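# Reorient a wooden block inside the up-turned right hand

## Task

The wooden block starts resting loose on the up-turned palm of the right hand. Rotate it inside that hand until its orientation relative to the hand matches the two goal pictures. Only this hand may touch it; the wrist camera, its post and the arm's last link count as part of the hand. The task fails if the block touches anything else or leaves the hand. To finish, keep the block still for a moment, resting in the palm or the fingers and not touching the wrist, the camera or its post. The palm must face straight up. No hand motor may read "moving" or "overload" or be counting toward a shutdown; a motor that was off from the very start is exempt. Then declare that you are done.

## Robot and tools

Robot: a single arm (UR-type, six joints) carrying a sixteen-motor right hand with index, middle and ring fingers and a thumb. The hand point sits in front of the palm, where thumb tip meets the index and middle tips in a pinch. Its own axes: +z runs along the straightened fingers toward the tips, +x crosses the palm away from the thumb, and +y points out of the palm face (the face is at y = -0.062 m). A rigid mast near the wrist on the palm side (x +0.05 to +0.10, z -0.16 to -0.11, out to y = +0.06 m) can collide with things. Only the rubber fingertip caps grip well. For a palm facing straight up, the hand's +y must point along scene +z.

Scene frame: origin on the table below the arm base, +z up, +y to the left when looking along +x. Results report end_effector_position (m), end_effector_quat_wxyz, velocities, joint positions, and Wrist force / Wrist torque along the hand point's axes (noisy, offset up to about 4 N, saturating near 50 N; "no reading" at the start is normal).

execute_actions: argument "actions" is a list holding one action, one wait, or nothing. An empty list just returns the state. An action is {"rows": [...], "steps": n} with n up to 15 control steps of 1/30 s (default 15); each row runs for one step and the final row repeats to fill the count. A wait is {"steps": n} with n up to 300, counted from the previous result, so your thinking time is included. Optional "pictures": true/false. A refused call moves nothing.

Each row is one list of 24 numbers, each in [-1, 1], for the single arm and hand, in this order: dx, dy, dz, rx, ry, rz, then index_mcp, index_abd, index_pip, index_dip, middle_mcp, middle_abd, middle_pip, middle_dip, ring_mcp, ring_abd, ring_pip, ring_dip, thumb_cmc, thumb_axl, thumb_mcp, thumb_ipl, current_limit, speed.

The first six are an offset of the hand point, expressed in the hand point's own axes, from its pose in the most recent result that showed it (before any such result, and for later calls in the same reply, from where it is when the action begins). Every row is counted from that same reference, not from the row before. Scale: 1.0 equals 0.6 m for dx, dy, dz, and 180 degrees for the rotation vector rx, ry, rz. All zeros therefore drives back to the reference pose; it is not a pause. Per step the command is clipped to 100 mm and 16 degrees from the measured pose, and motion trails the command by about 0.17 s.

The sixteen finger numbers are absolute goal angles, scaled linearly between each hinge's stops (degrees at +1, at -1; value where straight). Finger mcp (-18, +128; +0.75): lower values curl the finger toward the palm at the knuckle. Finger abd (-60, +60; 0.00): lower values swing it sideways away from the thumb. pip (-29, +108; +0.58) and dip (-21, +117; +0.70) bend the middle and end joints as the value falls. thumb_cmc (-20, +120; +0.71): lower values bring the thumb from beside the palm to in front of it. thumb_axl (-27, +140; +0.68) rolls the thumb along its length. thumb_mcp (-69, +109; +0.23) and thumb_ipl (-77, +108; +0.17) bend the thumb; with axl straight, lower values bend toward +z, and with axl near -0.40 they bend the way cmc swings. current_limit maps -1..+1 to 0..550 mA for every motor (minimum 11 mA; also caps hinge speed; too low and fingers may not lift). speed sets the set-point rate to (speed+1)/2 of 5.9 rad/s. They start at +0.4 and -0.6 and stay as last written.

move: argument "target" is one 24-number row as above (same offset reference and scale); the hand numbers are sent at the start. Optional "speed" in m/s, 0.002 to 0.5 (default 0.25; turning up to twice that in rad/s). Optional "stop_force" in N, 9 to 40: the path halts when the push opposing the motion rises that much, then backs off two steps; not usable in the first 0.2 s, unreliable for turning moves, and it should be omitted when pulling away from something. The path is straight, lasts 0.5 to 10 s and does not avoid obstacles. The result adds a "move:" line: done, off_target, moving, held, fault or contact, plus limits such as paced (pose clipped) or held (a clearance check blocked steps).

wait: "seconds" 0 to 10; sends nothing new. zoom_image: "camera" (cam_high, cam_low or cam_wrist, each 504x504) and "region" [x0, y0, x1, y1] in pixels, at most 504 by 504. show_instructions: shows the goal reference images. read_manual: licence texts only. finished_scene: pass the number of the scene you are in; irreversible; this is how you declare done.

Hand readouts, one per motor in order: hand_goal, hand_measured, hand_current_ma (positive pushes toward -1), hand_state (moving, goal, blocked, overload). A motor at 495 mA or more accumulates seconds; at 5 s it shuts down for 10 s. A motor reading overload from the first result is off for good. "pose unreachable" and HELD mean the clearance check altered or blocked commands. "Hand target" shows where the controller drives the hand point.

Avoid: dropping or flicking the block, letting it touch the table or mast, pressing hard on anything (the stiff arm faults at 150 N or at joint load limits: wrist joints 24.9 N m, others 133 N m; a fault stops the arm for 10 s and discards hand commands), sustained high finger current, and letting motors overheat. Occasional outside nudges can shift the loose block, so re-check images before finishing.

Each tool is called as name([rows], argument=value, ...), one row to a line, values as JSON.

Reference images:

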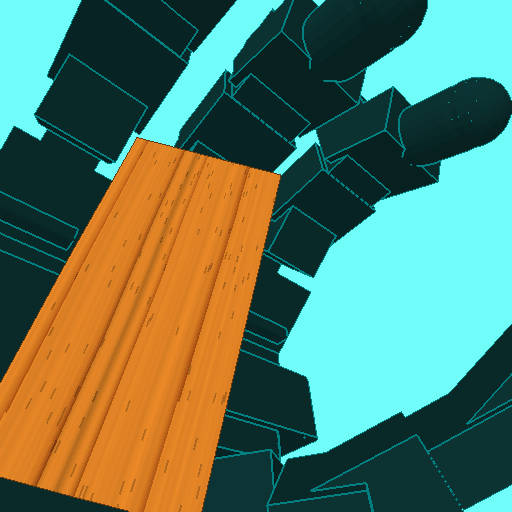

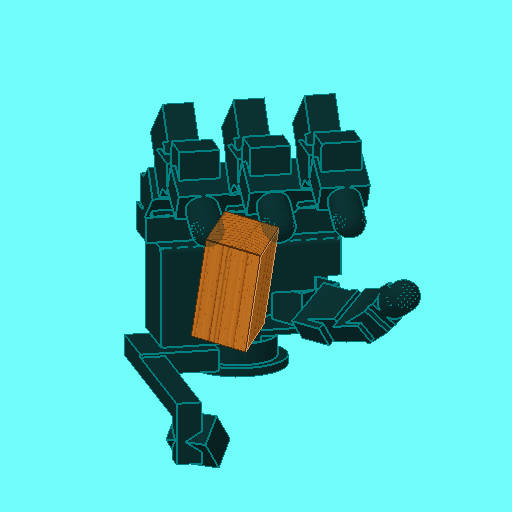

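## Session

execute_actions(actions=[])

Scene clock: 0.00 s of 4800.00 s.
end_effector_position=(+0.6050, +0.0579, +0.4979) hand_goal=(+0.046, +0.000, -0.008, +0.280, +0.046, +0.000, -0.008, +0.280, +0.046, +0.000, -0.008, +0.280, -0.104, +0.266, +0.032, -0.018) hand_measured=(+0.062, +0.000, -0.006, +0.282, +0.064, +0.000, -0.006, +0.282, +0.062, +0.000, -0.006, +0.282, -0.092, +0.270, +0.034, -0.016) hand_current_ma=(+83, +0, +14, +13, +95, +0, +15, +12, +87, +0, +14, +12, +65, +25, +11, +11) hand_state=(goal, goal, goal, goal, goal, goal, goal, goal, goal, goal, goal, goal, goal, goal, goal, goal) hand_current_limit=0.40 hand_speed=-0.60 end_effector_quat_wxyz=(+0.497, +0.474, +0.524, +0.504) end_effector_velocity=(-0.000, +0.000, +0.000) end_effector_angular_velocity=(-0.001, -0.001, +0.000)
Joint positions: [-0.141 -1.174  2.234 -4.202 -1.323 -0.043]
Joint velocities: [ 0.    -0.     0.    -0.001 -0.    -0.001]
Motor temperatures (°C, as the motors report them): [29 28 28 36 35 33]
Wrist force (N, on the end effector, along its own x y z axes, offset not removed): no reading
Wrist torque (N m, same axes, about the end effector's origin, offset not removed): no reading
Hand target: +0.605, +0.058, +0.498; +0.497, +0.474, +0.524, +0.504

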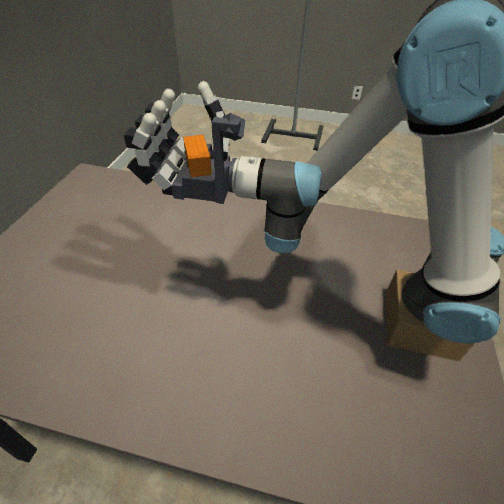

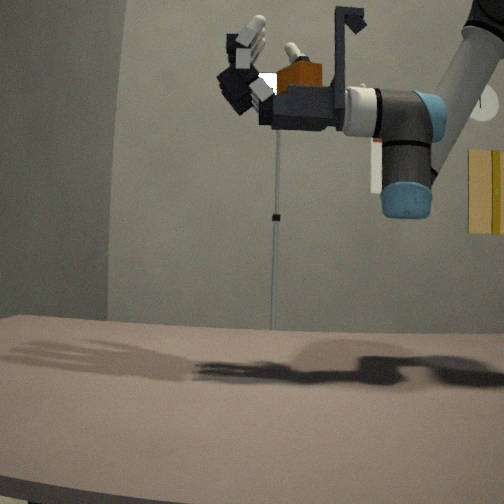

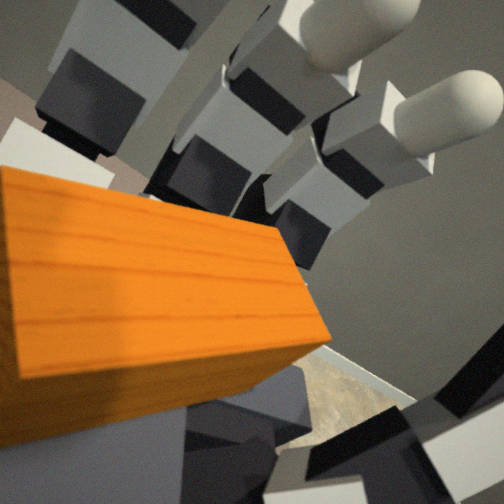

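zoom_image(camera="cam_high", region=[110,70,270,220])

zoom_image(camera="cam_low", region=[200,0,390,140])

Region (110, 70, 270, 220) of cam_high's 504x504 image, scaled by 3.150, with more detail than that image has; it fills the top 472 rows of this view, and the rest is white.

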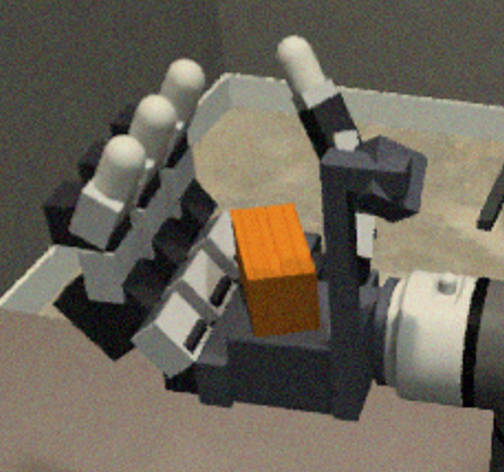

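Region (200, 0, 390, 140) of cam_low's 504x504 image, scaled by 2.653, with more detail than that image has; it fills the top 371 rows of this view, and the rest is white.

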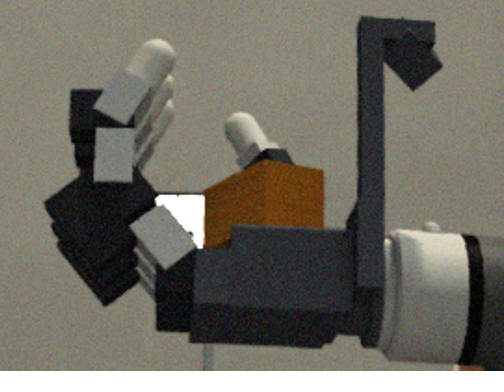

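move(target=[0,0,0,0,0,0,0.5,0,0,0.28,0.5,0,0,0.28,0.75,0,-0.3,-0.46,-0.1,0.27,0.03,0,0.4,-0.6])

move(target=[0,0,0,0,0,0,0.5,0,0,0.28,0.5,0,0,0.28,0.75,0,-0.88,-0.46,-0.1,0.27,0.03,0,0.4,-0.6])

move(target=[0,0,0,0,0,0,0.5,0,0,0.28,0.5,0,0,0.28,0.3,-0.15,-0.95,-0.3,-0.1,0.27,0.03,0,0.4,-0.7])

zoom_image(camera="cam_high", region=[110,70,270,220])

Scene clock: 21.20 s of 4800.00 s.
end_effector_position=(+0.6050, +0.0579, +0.4979) hand_goal=(+0.500, +0.000, +0.000, +0.280, +0.500, +0.000, +0.000, +0.280, +0.750, +0.000, -0.300, -0.460, -0.100, +0.270, +0.030, +0.000) hand_measured=(+0.508, +0.000, +0.000, +0.282, +0.510, +0.000, +0.000, +0.282, +0.758, +0.000, -0.296, -0.458, -0.092, +0.270, +0.032, -0.002) hand_current_ma=(+43, +0, -4, +13, +50, +0, -5, +12, +43, +0, +15, +12, +44, -1, +12, -19) hand_state=(goal, goal, goal, goal, goal, goal, goal, goal, goal, goal, goal, goal, goal, goal, goal, goal) hand_current_limit=0.40 hand_speed=-0.60 end_effector_quat_wxyz=(+0.497, +0.474, +0.524, +0.504) end_effector_velocity=(+0.001, -0.000, +0.000) end_effector_angular_velocity=(-0.000, -0.000, -0.000)
Joint positions: [-0.141 -1.174  2.234 -4.202 -1.323 -0.043]
Joint velocities: [-0.001  0.001 -0.001  0.001  0.    -0.   ]
Motor temperatures (°C, as the motors report them): [29 28 28 36 35 33]
Wrist force (N, on the end effector, along its own x y z axes, offset not removed): [-1.4 -2.3 -1.4]
Wrist torque (N m, same axes, about the end effector's origin, offset not removed): [-0.26 0.05 -0.01]
Hand target: +0.605, +0.058, +0.498; +0.497, +0.474, +0.524, +0.504
Off the commanded pose: 0.000 m, 0 deg.
After step 90, 17.17 s passed at rest.
move: done

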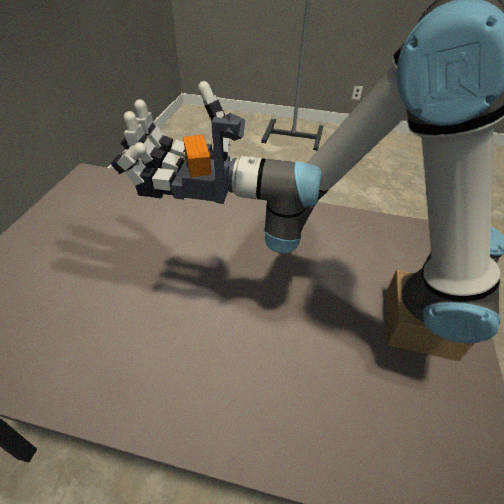

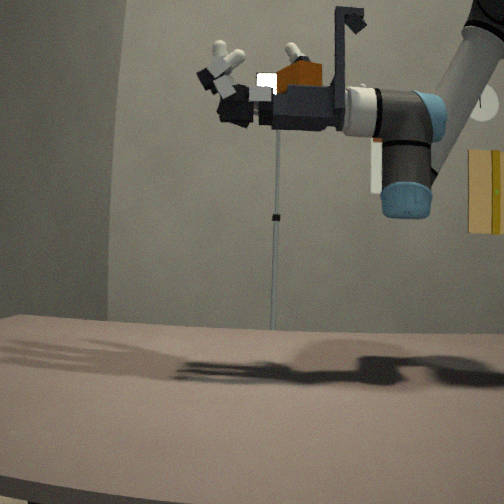

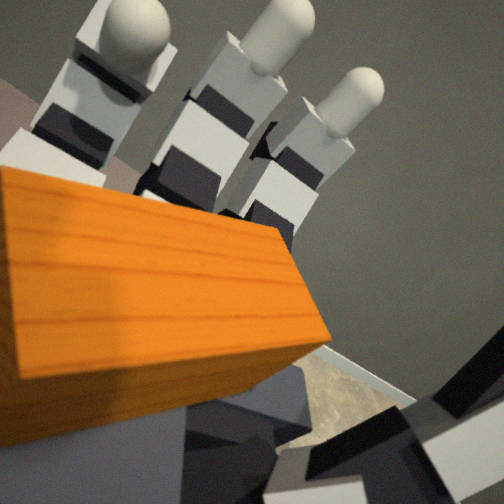

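Scene clock: 22.07 s of 4800.00 s.
end_effector_position=(+0.6050, +0.0579, +0.4979) hand_goal=(+0.500, +0.000, +0.000, +0.280, +0.500, +0.000, +0.000, +0.280, +0.750, +0.000, -0.880, -0.460, -0.100, +0.270, +0.030, +0.000) hand_measured=(+0.508, +0.000, +0.000, +0.282, +0.510, +0.000, +0.000, +0.282, +0.758, +0.000, -0.878, -0.458, -0.092, +0.270, +0.032, -0.002) hand_current_ma=(+43, +0, -4, +13, +50, +0, -5, +12, +44, +0, +10, +11, +44, -1, +12, -19) hand_state=(goal, goal, goal, goal, goal, goal, goal, goal, goal, goal, goal, goal, goal, goal, goal, goal) hand_current_limit=0.40 hand_speed=-0.60 end_effector_quat_wxyz=(+0.497, +0.474, +0.524, +0.504) end_effector_velocity=(+0.000, -0.000, +0.000) end_effector_angular_velocity=(+0.000, +0.000, -0.000)
Joint positions: [-0.141 -1.174  2.234 -4.202 -1.323 -0.043]
Joint velocities: [ 0. -0. -0.  0. -0.  0.]
Motor temperatures (°C, as the motors report them): [29 28 28 36 35 33]
Wrist force (N, on the end effector, along its own x y z axes, offset not removed): [-1.2 -2.4 -0.2]
Wrist torque (N m, same axes, about the end effector's origin, offset not removed): [-0.35 0.01 -0.08]
Hand target: +0.605, +0.058, +0.498; +0.497, +0.474, +0.524, +0.504
Off the commanded pose: 0.000 m, 0 deg.
move: done

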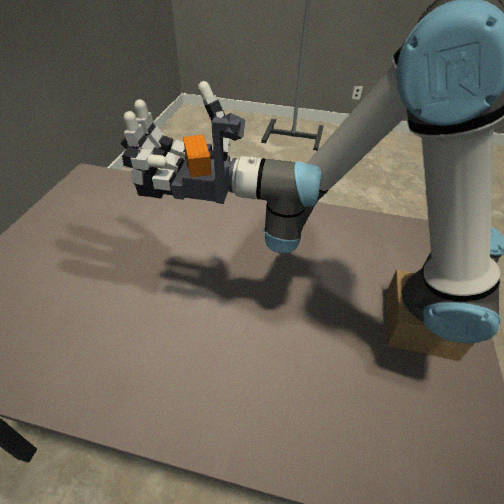

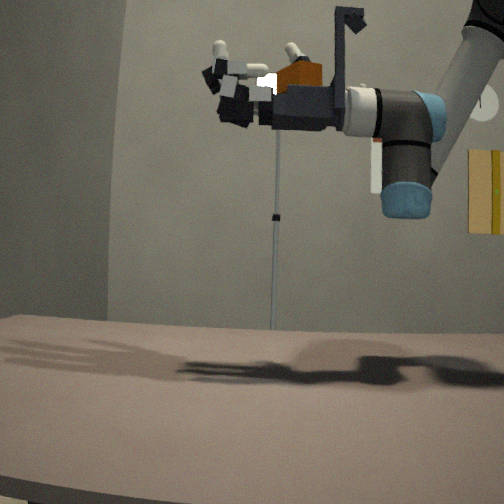

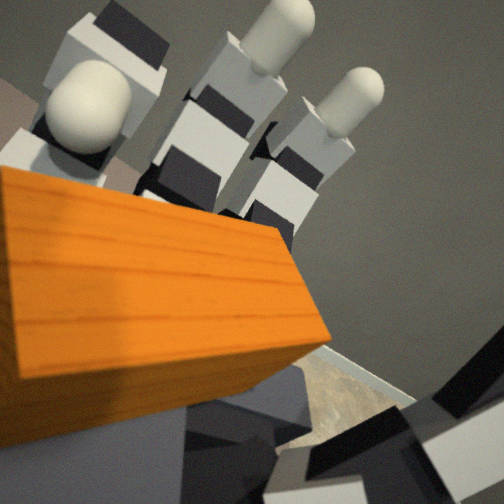

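Scene clock: 23.00 s of 4800.00 s.
end_effector_position=(+0.6050, +0.0579, +0.4979) hand_goal=(+0.500, +0.000, +0.000, +0.280, +0.500, +0.000, +0.000, +0.280, +0.300, -0.150, -0.950, -0.300, -0.100, +0.270, +0.030, +0.000) hand_measured=(+0.508, +0.000, +0.000, +0.282, +0.510, +0.000, +0.000, +0.282, +0.316, -0.146, -0.950, -0.304, -0.092, +0.270, +0.032, -0.002) hand_current_ma=(+43, +0, -4, +13, +50, +0, -5, +12, +84, +15, +3, -20, +44, -1, +12, -19) hand_state=(goal, goal, goal, goal, goal, goal, goal, goal, goal, goal, goal, goal, goal, goal, goal, goal) hand_current_limit=0.40 hand_speed=-0.70 end_effector_quat_wxyz=(+0.497, +0.474, +0.524, +0.504) end_effector_velocity=(+0.000, +0.000, +0.001) end_effector_angular_velocity=(+0.000, -0.000, +0.000)
Joint positions: [-0.141 -1.174  2.234 -4.202 -1.323 -0.043]
Joint velocities: [ 0.    -0.    -0.001  0.001 -0.     0.   ]
Motor temperatures (°C, as the motors report them): [29 28 28 36 35 33]
Wrist force (N, on the end effector, along its own x y z axes, offset not removed): [-2.0 -2.0 -1.7]
Wrist torque (N m, same axes, about the end effector's origin, offset not removed): [-0.16 0.13 -0.08]
Hand target: +0.605, +0.058, +0.498; +0.497, +0.474, +0.524, +0.504
Off the commanded pose: 0.000 m, 0 deg.
move: done

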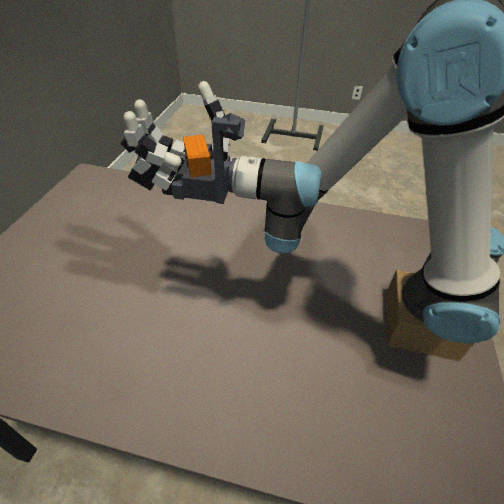

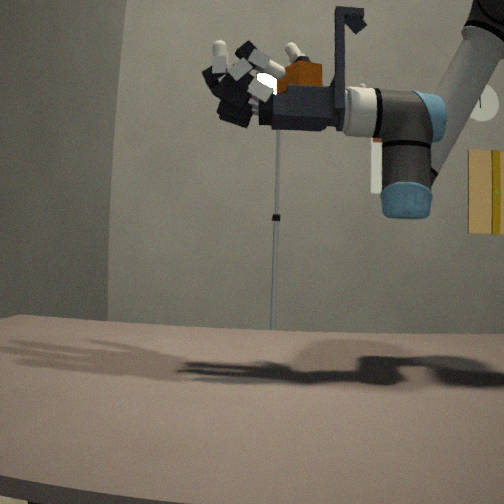

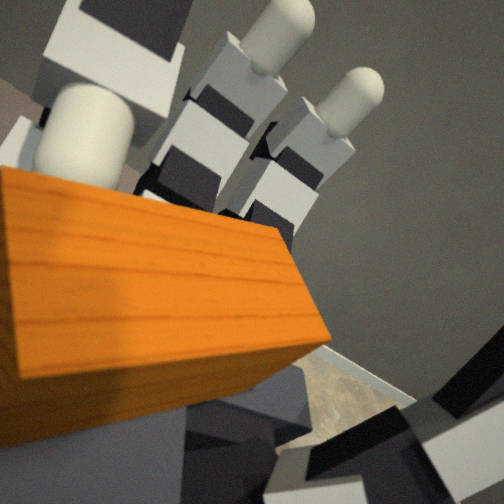

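Region (110, 70, 270, 220) of cam_high's 504x504 image, scaled by 3.150, with more detail than that image has; it fills the top 472 rows of this view, and the rest is white.

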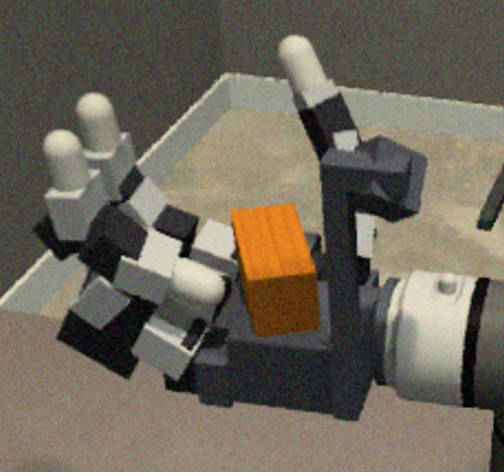

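move(target=[0,0,0,0,0,0,0.6,0,0,0.28,0.6,0,0,0.28,-0.14,-0.3,-0.95,0.15,-0.6,0.68,0.23,0.17,0.4,-0.8])

zoom_image(camera="cam_high", region=[110,70,270,220])

Scene clock: 28.60 s of 4800.00 s.
end_effector_position=(+0.6050, +0.0579, +0.4979) hand_goal=(+0.600, +0.000, +0.000, +0.280, +0.600, +0.000, +0.000, +0.280, -0.140, -0.300, -0.950, +0.150, -0.600, +0.680, +0.230, +0.170) hand_measured=(+0.608, +0.000, +0.000, +0.282, +0.610, +0.000, +0.000, +0.282, -0.074, -0.302, -0.950, +0.140, -0.598, +0.678, +0.228, +0.168) hand_current_ma=(+46, +0, -3, +13, +52, +0, -3, +12, +349, -8, +4, -57, +11, -14, -12, -13) hand_state=(goal, goal, goal, goal, goal, goal, goal, goal, blocked, goal, goal, goal, goal, goal, goal, goal) hand_current_limit=0.40 hand_speed=-0.80 end_effector_quat_wxyz=(+0.497, +0.474, +0.524, +0.504) end_effector_velocity=(+0.000, +0.000, +0.000) end_effector_angular_velocity=(-0.000, -0.001, +0.001)
Joint positions: [-0.141 -1.174  2.234 -4.202 -1.323 -0.043]
Joint velocities: [ 0.001 -0.    -0.001  0.     0.    -0.   ]
Motor temperatures (°C, as the motors report them): [29 28 28 36 35 33]
Wrist force (N, on the end effector, along its own x y z axes, offset not removed): [-1.1 -1.4 -1.0]
Wrist torque (N m, same axes, about the end effector's origin, offset not removed): [-0.24 -0.02 -0.09]
Hand target: +0.605, +0.058, +0.498; +0.497, +0.474, +0.524, +0.504
Off the commanded pose: 0.000 m, 0 deg.
After step 90, 1.30 s passed at rest.
move: done

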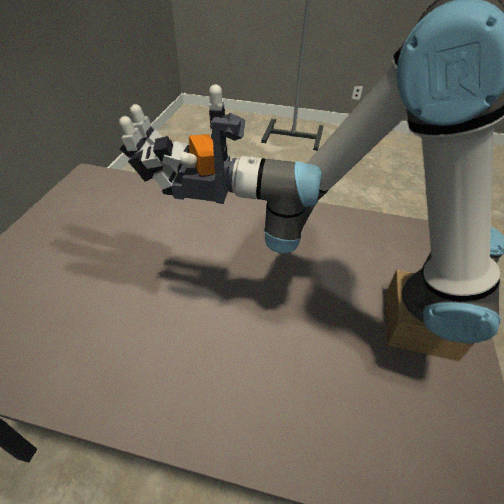

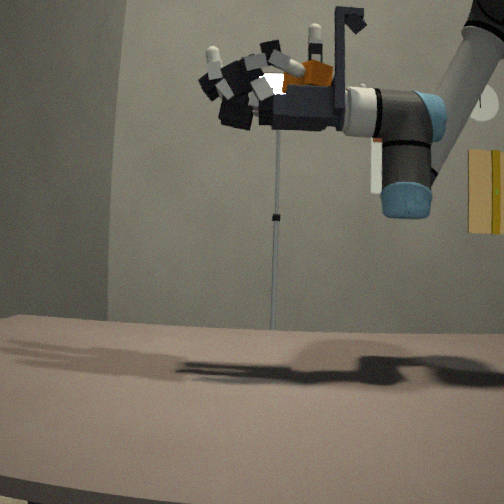

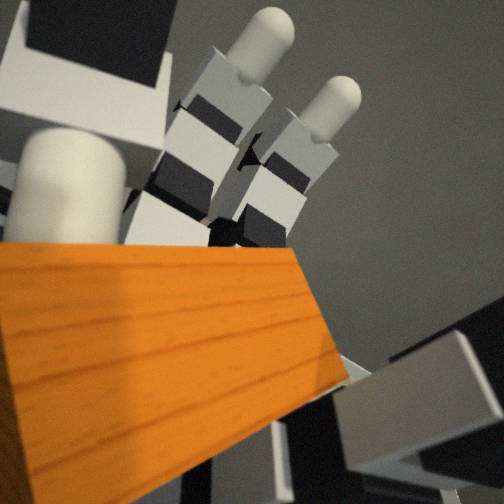

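Region (110, 70, 270, 220) of cam_high's 504x504 image, scaled by 3.150, with more detail than that image has; it fills the top 472 rows of this view, and the rest is white.

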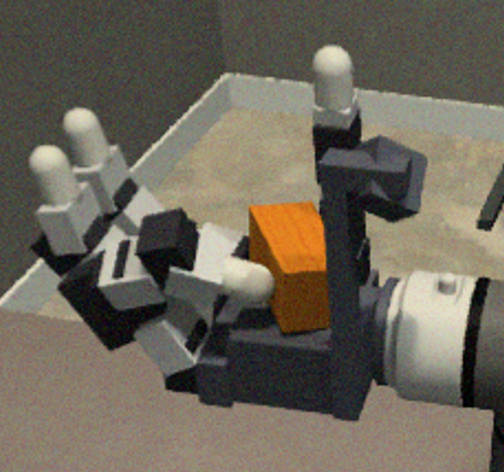

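move(target=[0,0,0,0,0,0,0.7,0,0,0.28,0.7,0,0,0.28,-0.04,-0.3,-0.95,0.1,-0.45,0.68,-0.25,0.17,0.4,-0.8])

zoom_image(camera="cam_high", region=[110,70,270,220])

Scene clock: 40.33 s of 4800.00 s.
end_effector_position=(+0.6050, +0.0579, +0.4979) hand_goal=(+0.700, +0.000, +0.000, +0.280, +0.700, +0.000, +0.000, +0.280, -0.040, -0.300, -0.950, +0.100, -0.450, +0.680, -0.250, +0.170) hand_measured=(+0.708, +0.000, +0.000, +0.282, +0.710, +0.000, +0.000, +0.282, -0.040, -0.302, -0.952, +0.100, -0.448, +0.678, -0.250, +0.168) hand_current_ma=(+47, +0, -2, +13, +54, +0, -2, +12, +5, -8, -6, +4, +5, -11, -2, -13) hand_state=(goal, goal, goal, goal, goal, goal, goal, goal, goal, goal, goal, goal, goal, goal, goal, goal) hand_current_limit=0.40 hand_speed=-0.80 end_effector_quat_wxyz=(+0.497, +0.474, +0.524, +0.504) end_effector_velocity=(+0.000, -0.000, -0.001) end_effector_angular_velocity=(+0.000, +0.003, -0.001)
Joint positions: [-0.141 -1.174  2.234 -4.202 -1.323 -0.043]
Joint velocities: [-0.001  0.001  0.002  0.001  0.    -0.   ]
Motor temperatures (°C, as the motors report them): [29 28 28 36 35 33]
Wrist force (N, on the end effector, along its own x y z axes, offset not removed): [0.1 -0.7 -2.1]
Wrist torque (N m, same axes, about the end effector's origin, offset not removed): [0.00 -0.09 0.11]
Hand target: +0.605, +0.058, +0.498; +0.497, +0.474, +0.524, +0.504
Off the commanded pose: 0.000 m, 0 deg.
After step 90, 7.20 s passed at rest.
move: done

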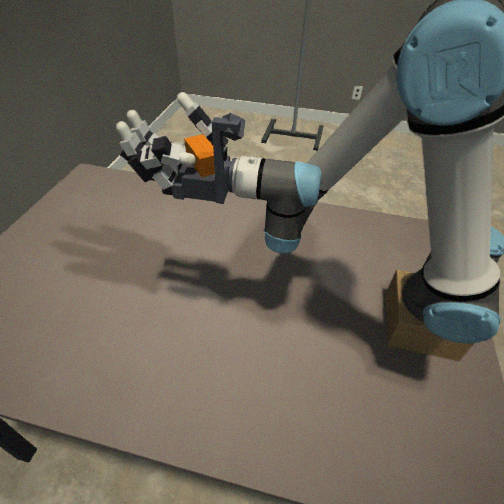

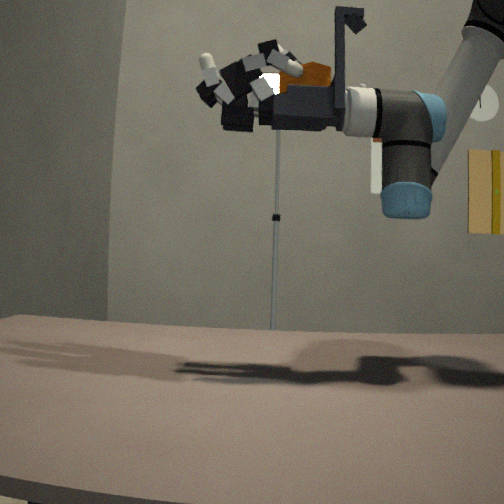

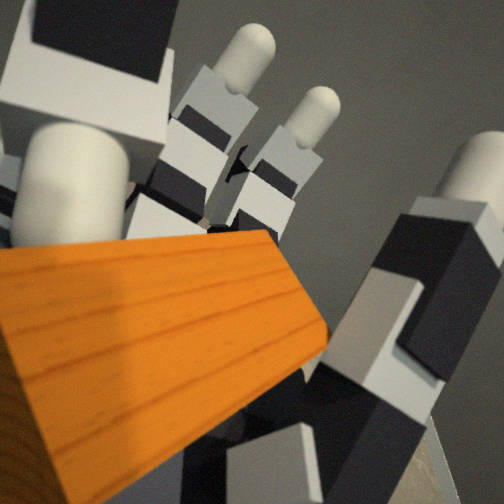

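Region (110, 70, 270, 220) of cam_high's 504x504 image, scaled by 3.150, with more detail than that image has; it fills the top 472 rows of this view, and the rest is white.

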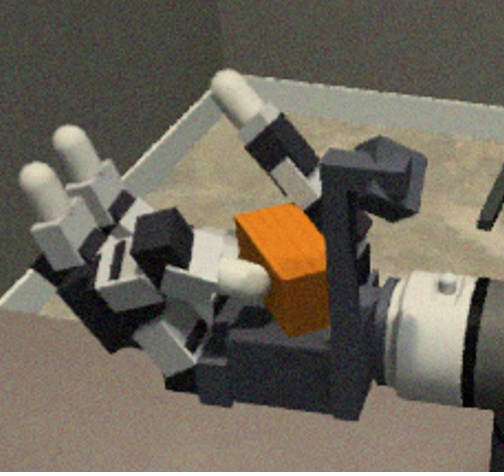

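Works. Continue.

move(target=[0,0,0,0,0,0,0.7,0,0,0.28,0.7,0,0,0.28,-0.12,-0.2,-0.95,0.15,-0.45,0.68,-0.62,0.17,0.4,-0.8])

move(target=[0,0,0,0,0,0,0.7,0,0,0.28,0.7,0,0,0.28,-0.25,-0.15,-0.9,0.3,-0.5,0.5,-0.7,0.17,0.4,-0.8])

zoom_image(camera="cam_high", region=[110,70,270,220])

Scene clock: 46.03 s of 4800.00 s.
end_effector_position=(+0.6050, +0.0579, +0.4979) hand_goal=(+0.700, +0.000, +0.000, +0.280, +0.700, +0.000, +0.000, +0.280, -0.120, -0.200, -0.950, +0.150, -0.450, +0.680, -0.620, +0.170) hand_measured=(+0.708, +0.000, +0.000, +0.282, +0.710, +0.000, +0.000, +0.282, -0.062, -0.182, -0.938, +0.150, -0.428, +0.692, -0.612, +0.168) hand_current_ma=(+47, +0, -2, +13, +54, +0, -2, +12, +314, +79, +56, -5, +118, +85, +50, -13) hand_state=(goal, goal, goal, goal, goal, goal, goal, goal, blocked, goal, goal, goal, blocked, goal, goal, goal) hand_current_limit=0.40 hand_speed=-0.80 end_effector_quat_wxyz=(+0.497, +0.474, +0.524, +0.504) end_effector_velocity=(+0.000, +0.001, +0.000) end_effector_angular_velocity=(+0.000, -0.000, +0.001)
Joint positions: [-0.141 -1.174  2.234 -4.202 -1.323 -0.043]
Joint velocities: [ 0.001 -0.    -0.001  0.001 -0.     0.   ]
Motor temperatures (°C, as the motors report them): [29 28 28 36 35 33]
Wrist force (N, on the end effector, along its own x y z axes, offset not removed): [-0.3 -0.7 -2.1]
Wrist torque (N m, same axes, about the end effector's origin, offset not removed): [0.04 -0.08 0.01]
Hand target: +0.605, +0.058, +0.498; +0.497, +0.474, +0.524, +0.504
Off the commanded pose: 0.000 m, 0 deg.
After step 90, 1.47 s passed at rest.
move: done

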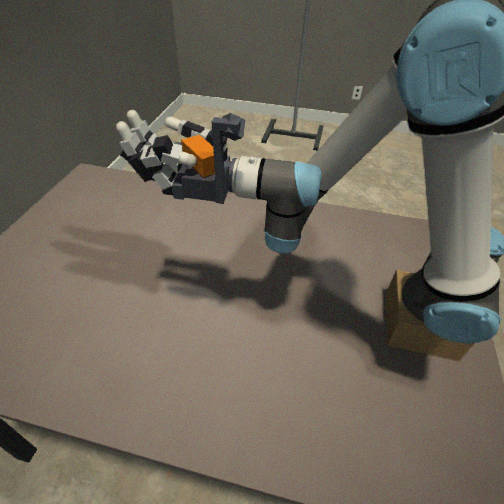

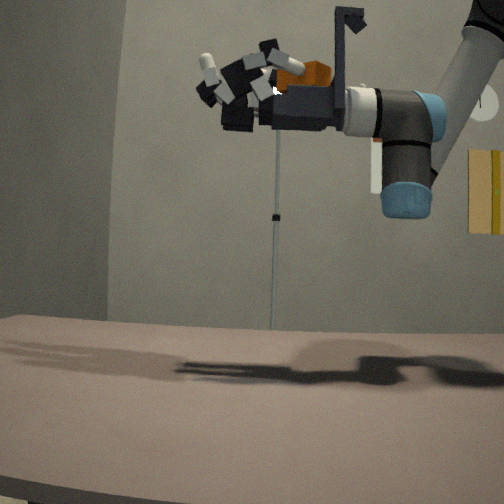

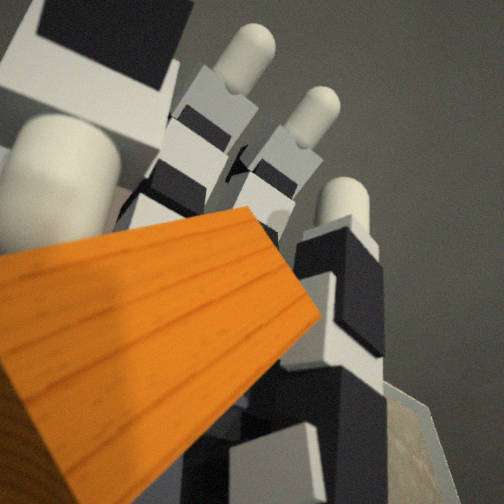

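Scene clock: 46.67 s of 4800.00 s.
end_effector_position=(+0.6050, +0.0579, +0.4979) hand_goal=(+0.700, +0.000, +0.000, +0.280, +0.700, +0.000, +0.000, +0.280, -0.250, -0.150, -0.900, +0.300, -0.500, +0.500, -0.700, +0.170) hand_measured=(+0.708, +0.000, +0.000, +0.282, +0.710, +0.000, +0.000, +0.282, -0.114, -0.136, -0.874, +0.308, -0.460, +0.604, -0.702, +0.168) hand_current_ma=(+47, +0, -2, +13, +54, +0, -2, +12, +385, +62, +128, +45, +209, +384, -19, -13) hand_state=(goal, goal, goal, goal, goal, goal, goal, goal, blocked, goal, blocked, goal, blocked, blocked, goal, goal) hand_current_limit=0.40 hand_speed=-0.80 end_effector_quat_wxyz=(+0.497, +0.474, +0.524, +0.504) end_effector_velocity=(-0.000, +0.000, +0.001) end_effector_angular_velocity=(+0.000, -0.002, +0.000)
Joint positions: [-0.141 -1.174  2.234 -4.202 -1.323 -0.043]
Joint velocities: [ 0.    -0.001  0.    -0.001  0.     0.   ]
Motor temperatures (°C, as the motors report them): [29 28 28 36 35 33]
Wrist force (N, on the end effector, along its own x y z axes, offset not removed): [-0.6 -0.4 -1.5]
Wrist torque (N m, same axes, about the end effector's origin, offset not removed): [0.02 -0.07 0.03]
Hand target: +0.605, +0.058, +0.498; +0.497, +0.474, +0.524, +0.504
Off the commanded pose: 0.000 m, 0 deg.
move: done

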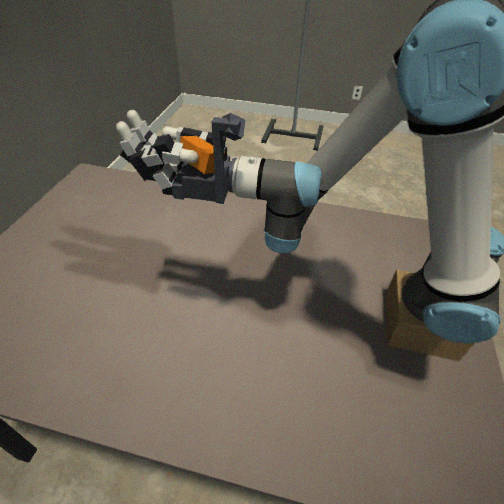

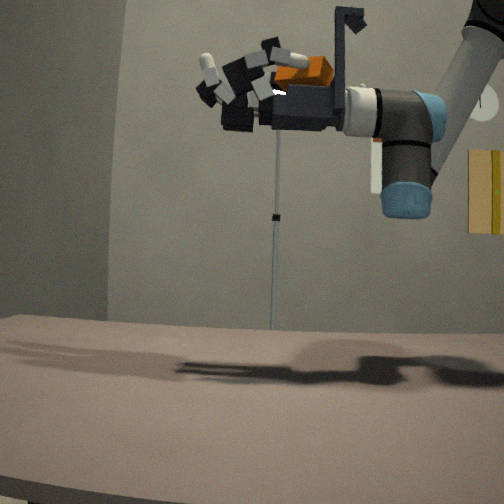

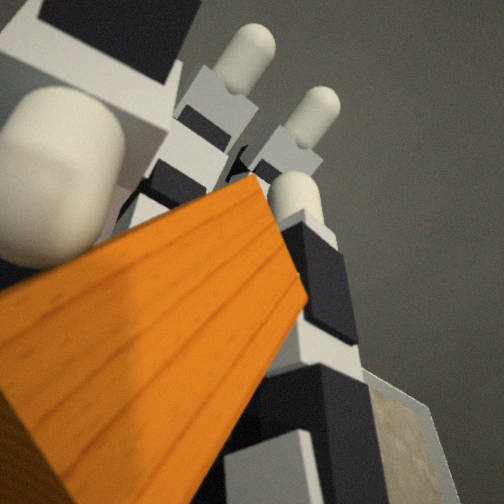

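Region (110, 70, 270, 220) of cam_high's 504x504 image, scaled by 3.150, with more detail than that image has; it fills the top 472 rows of this view, and the rest is white.

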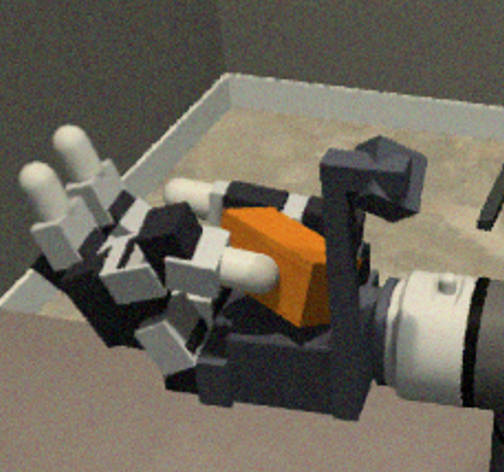

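move(target=[0,0,0,0,0,0,0.7,0,0,0.28,0.7,0,0,0.28,-0.08,0.4,-0.95,0.12,-0.45,0.55,-0.7,0.17,0.4,-0.8])

move(target=[0,0,0,0,0,0,0.7,0,0,0.28,0.7,0,0,0.28,-0.3,0.4,-0.95,0.4,-0.45,0.42,-0.7,0.17,0.4,-0.8])

zoom_image(camera="cam_high", region=[110,70,270,220])

Scene clock: 54.20 s of 4800.00 s.
end_effector_position=(+0.6050, +0.0579, +0.4979) hand_goal=(+0.700, +0.000, +0.000, +0.280, +0.700, +0.000, +0.000, +0.280, -0.080, +0.400, -0.950, +0.120, -0.450, +0.550, -0.700, +0.170) hand_measured=(+0.708, +0.000, +0.000, +0.282, +0.710, +0.000, +0.000, +0.282, -0.072, +0.396, -0.950, +0.122, -0.446, +0.556, -0.704, +0.168) hand_current_ma=(+47, +0, -2, +13, +54, +0, -2, +12, +43, -14, -1, +11, +24, +42, -26, -13) hand_state=(goal, goal, goal, goal, goal, goal, goal, goal, goal, goal, goal, goal, goal, goal, goal, goal) hand_current_limit=0.40 hand_speed=-0.80 end_effector_quat_wxyz=(+0.497, +0.474, +0.524, +0.504) end_effector_velocity=(-0.000, +0.000, -0.000) end_effector_angular_velocity=(+0.001, +0.001, +0.000)
Joint positions: [-0.141 -1.174  2.234 -4.202 -1.323 -0.043]
Joint velocities: [ 0. -0.  0.  0.  0.  0.]
Motor temperatures (°C, as the motors report them): [29 28 28 36 35 33]
Wrist force (N, on the end effector, along its own x y z axes, offset not removed): [-0.9 -2.0 -0.8]
Wrist torque (N m, same axes, about the end effector's origin, offset not removed): [-0.18 -0.04 0.03]
Hand target: +0.605, +0.058, +0.498; +0.497, +0.474, +0.524, +0.504
Off the commanded pose: 0.000 m, 0 deg.
After step 90, 3.27 s passed at rest.
move: done

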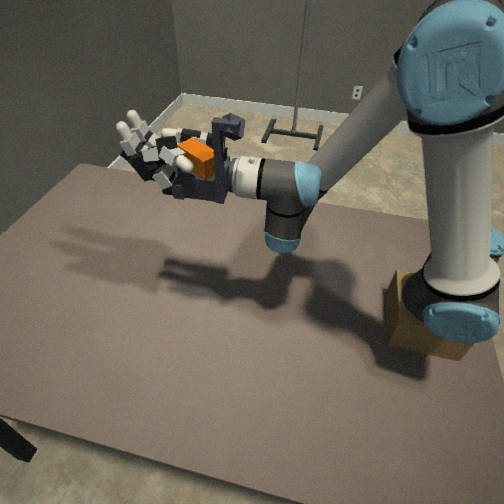

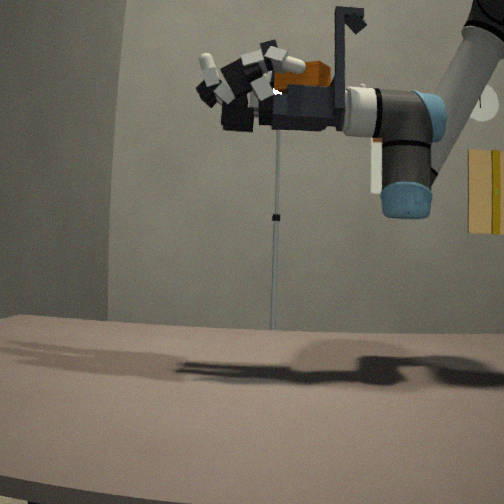

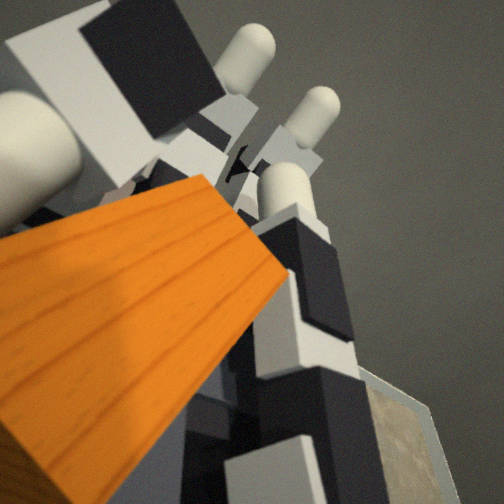

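Scene clock: 55.03 s of 4800.00 s.
end_effector_position=(+0.6050, +0.0579, +0.4979) hand_goal=(+0.700, +0.000, +0.000, +0.280, +0.700, +0.000, +0.000, +0.280, -0.300, +0.400, -0.950, +0.400, -0.450, +0.420, -0.700, +0.170) hand_measured=(+0.708, +0.000, +0.000, +0.282, +0.710, +0.000, +0.000, +0.282, -0.168, +0.398, -0.950, +0.394, -0.430, +0.504, -0.706, +0.168) hand_current_ma=(+48, +0, -2, +13, +54, +0, -2, +12, +385, -5, -1, -28, +105, +385, -43, -13) hand_state=(goal, goal, goal, goal, goal, goal, goal, goal, blocked, goal, goal, goal, goal, blocked, goal, goal) hand_current_limit=0.40 hand_speed=-0.80 end_effector_quat_wxyz=(+0.497, +0.474, +0.524, +0.504) end_effector_velocity=(+0.000, -0.000, +0.001) end_effector_angular_velocity=(-0.001, -0.001, -0.001)
Joint positions: [-0.141 -1.174  2.234 -4.202 -1.323 -0.043]
Joint velocities: [-0.001 -0.001 -0.001  0.001 -0.    -0.001]
Motor temperatures (°C, as the motors report them): [29 28 28 36 35 33]
Wrist force (N, on the end effector, along its own x y z axes, offset not removed): [-0.8 -1.7 -0.3]
Wrist torque (N m, same axes, about the end effector's origin, offset not removed): [-0.22 -0.15 0.06]
Hand target: +0.605, +0.058, +0.498; +0.497, +0.474, +0.524, +0.504
Off the commanded pose: 0.000 m, 0 deg.
move: done

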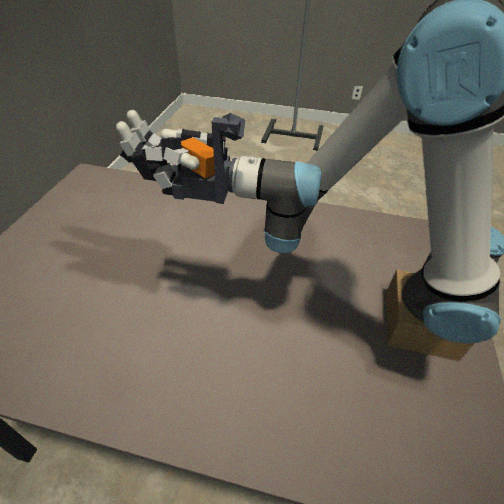

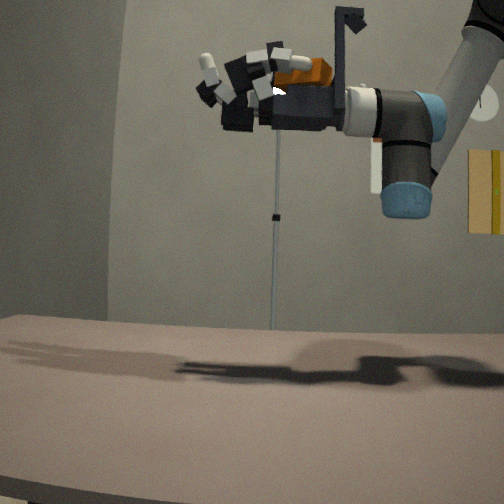

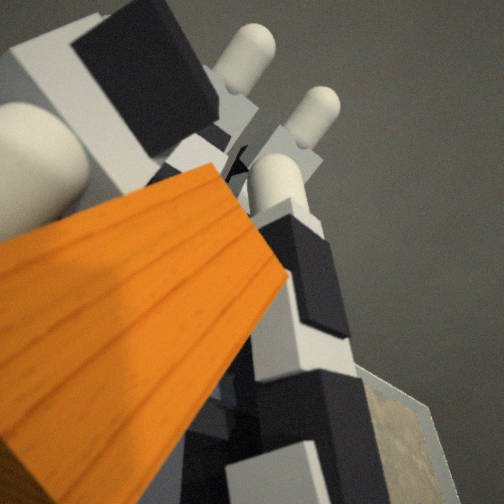

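Region (110, 70, 270, 220) of cam_high's 504x504 image, scaled by 3.150, with more detail than that image has; it fills the top 472 rows of this view, and the rest is white.

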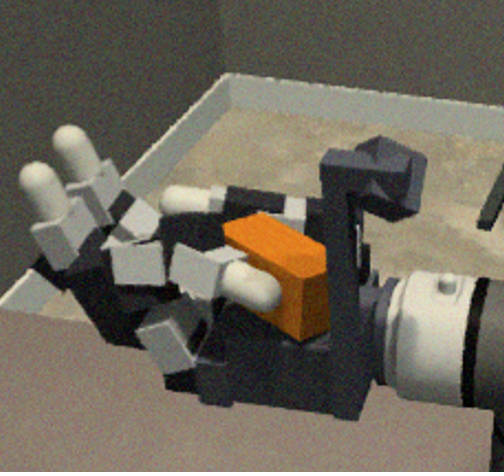

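move(target=[0,0,0,0,0,0,0.7,0,0,0.28,0.7,0,0,0.28,-0.3,0.2,-0.98,0.35,-0.45,0.66,-0.7,0.17,0.4,-0.8])

move(target=[0,0,0,0,0,0,0.7,0,0,0.28,0.7,0,0,0.28,-0.3,-0.45,-0.98,0.35,-0.45,0.62,-0.7,0.17,0.4,-0.8])

zoom_image(camera="cam_high", region=[110,70,270,220])

Scene clock: 63.80 s of 4800.00 s.
end_effector_position=(+0.6050, +0.0579, +0.4979) hand_goal=(+0.700, +0.000, +0.000, +0.280, +0.700, +0.000, +0.000, +0.280, -0.300, +0.200, -0.980, +0.350, -0.450, +0.660, -0.700, +0.170) hand_measured=(+0.708, +0.000, +0.000, +0.282, +0.710, +0.000, +0.000, +0.282, -0.294, +0.204, -0.980, +0.352, -0.446, +0.658, -0.706, +0.168) hand_current_ma=(+48, +0, -2, +13, +54, +0, -2, +12, +37, +16, -1, +12, +17, -10, -43, -13) hand_state=(goal, goal, goal, goal, goal, goal, goal, goal, goal, goal, goal, goal, goal, goal, goal, goal) hand_current_limit=0.40 hand_speed=-0.80 end_effector_quat_wxyz=(+0.497, +0.474, +0.524, +0.504) end_effector_velocity=(-0.000, +0.000, -0.000) end_effector_angular_velocity=(+0.001, +0.001, +0.001)
Joint positions: [-0.141 -1.174  2.234 -4.202 -1.323 -0.043]
Joint velocities: [ 0.001  0.     0.001 -0.    -0.     0.   ]
Motor temperatures (°C, as the motors report them): [29 28 28 36 35 33]
Wrist force (N, on the end effector, along its own x y z axes, offset not removed): [-1.0 -1.7 -0.6]
Wrist torque (N m, same axes, about the end effector's origin, offset not removed): [-0.22 -0.03 0.02]
Hand target: +0.605, +0.058, +0.498; +0.497, +0.474, +0.524, +0.504
Off the commanded pose: 0.000 m, 0 deg.
After step 90, 4.97 s passed at rest.
move: done

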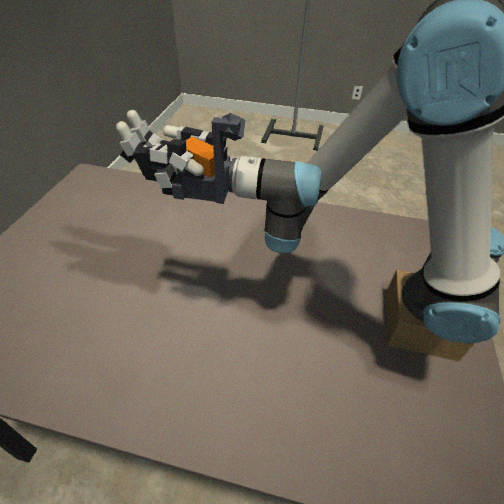

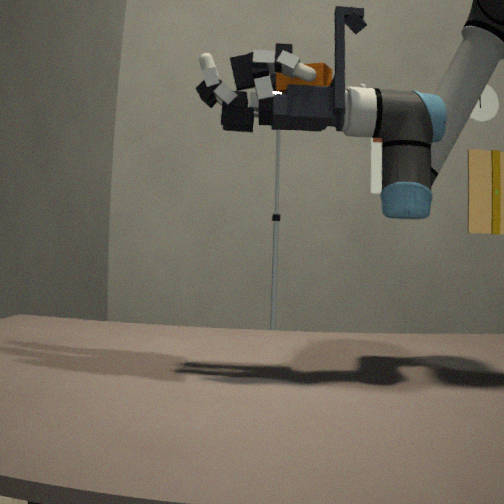

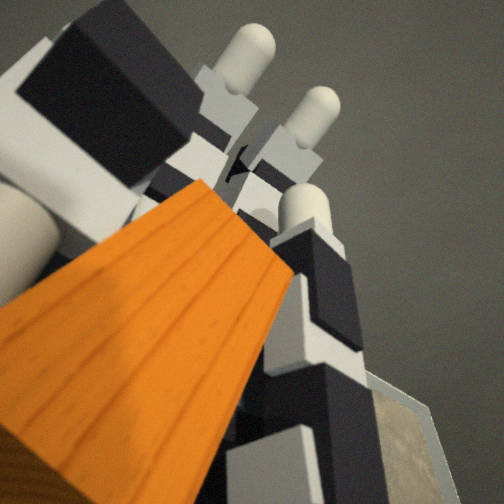

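Scene clock: 65.23 s of 4800.00 s.
end_effector_position=(+0.6050, +0.0579, +0.4979) hand_goal=(+0.700, +0.000, +0.000, +0.280, +0.700, +0.000, +0.000, +0.280, -0.300, -0.450, -0.980, +0.350, -0.450, +0.620, -0.700, +0.170) hand_measured=(+0.708, +0.000, +0.000, +0.282, +0.710, +0.000, +0.000, +0.282, -0.298, -0.444, -0.982, +0.352, -0.446, +0.624, -0.706, +0.168) hand_current_ma=(+48, +0, -2, +13, +54, +0, -2, +12, +9, +23, -9, +8, +16, +22, -43, -13) hand_state=(goal, goal, goal, goal, goal, goal, goal, goal, goal, goal, goal, goal, goal, goal, goal, goal) hand_current_limit=0.40 hand_speed=-0.80 end_effector_quat_wxyz=(+0.497, +0.474, +0.524, +0.504) end_effector_velocity=(+0.000, -0.001, -0.001) end_effector_angular_velocity=(-0.000, +0.002, -0.002)
Joint positions: [-0.141 -1.174  2.234 -4.202 -1.323 -0.043]
Joint velocities: [-0.002  0.     0.     0.001  0.    -0.   ]
Motor temperatures (°C, as the motors report them): [29 28 28 36 35 33]
Wrist force (N, on the end effector, along its own x y z axes, offset not removed): [-1.3 -1.4 -1.7]
Wrist torque (N m, same axes, about the end effector's origin, offset not removed): [-0.12 0.04 -0.02]
Hand target: +0.605, +0.058, +0.498; +0.497, +0.474, +0.524, +0.504
Off the commanded pose: 0.000 m, 0 deg.
move: done

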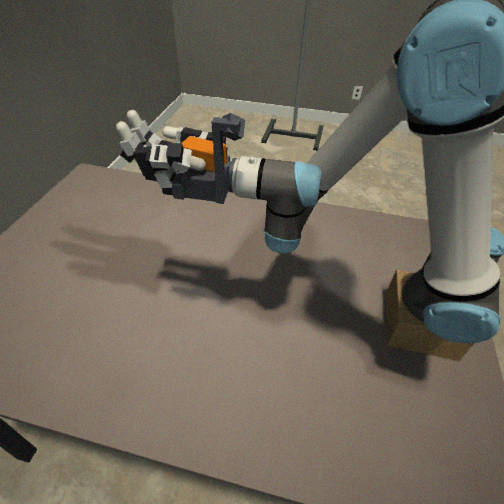

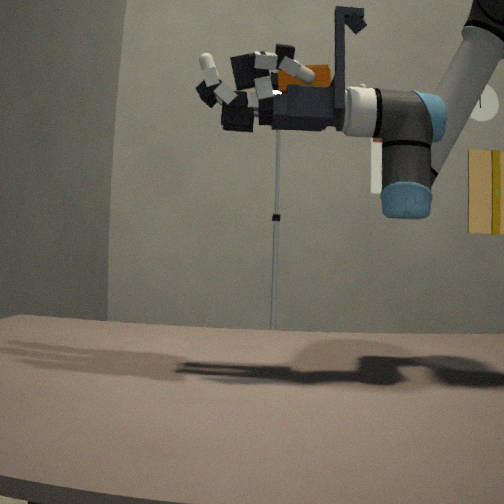

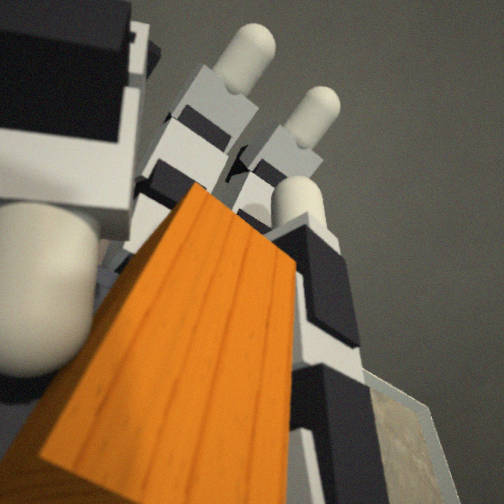

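Region (110, 70, 270, 220) of cam_high's 504x504 image, scaled by 3.150, with more detail than that image has; it fills the top 472 rows of this view, and the rest is white.

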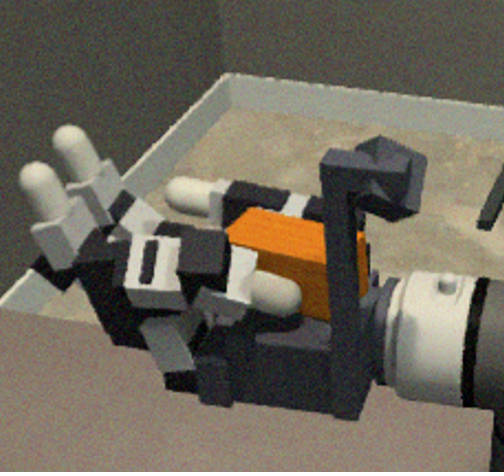

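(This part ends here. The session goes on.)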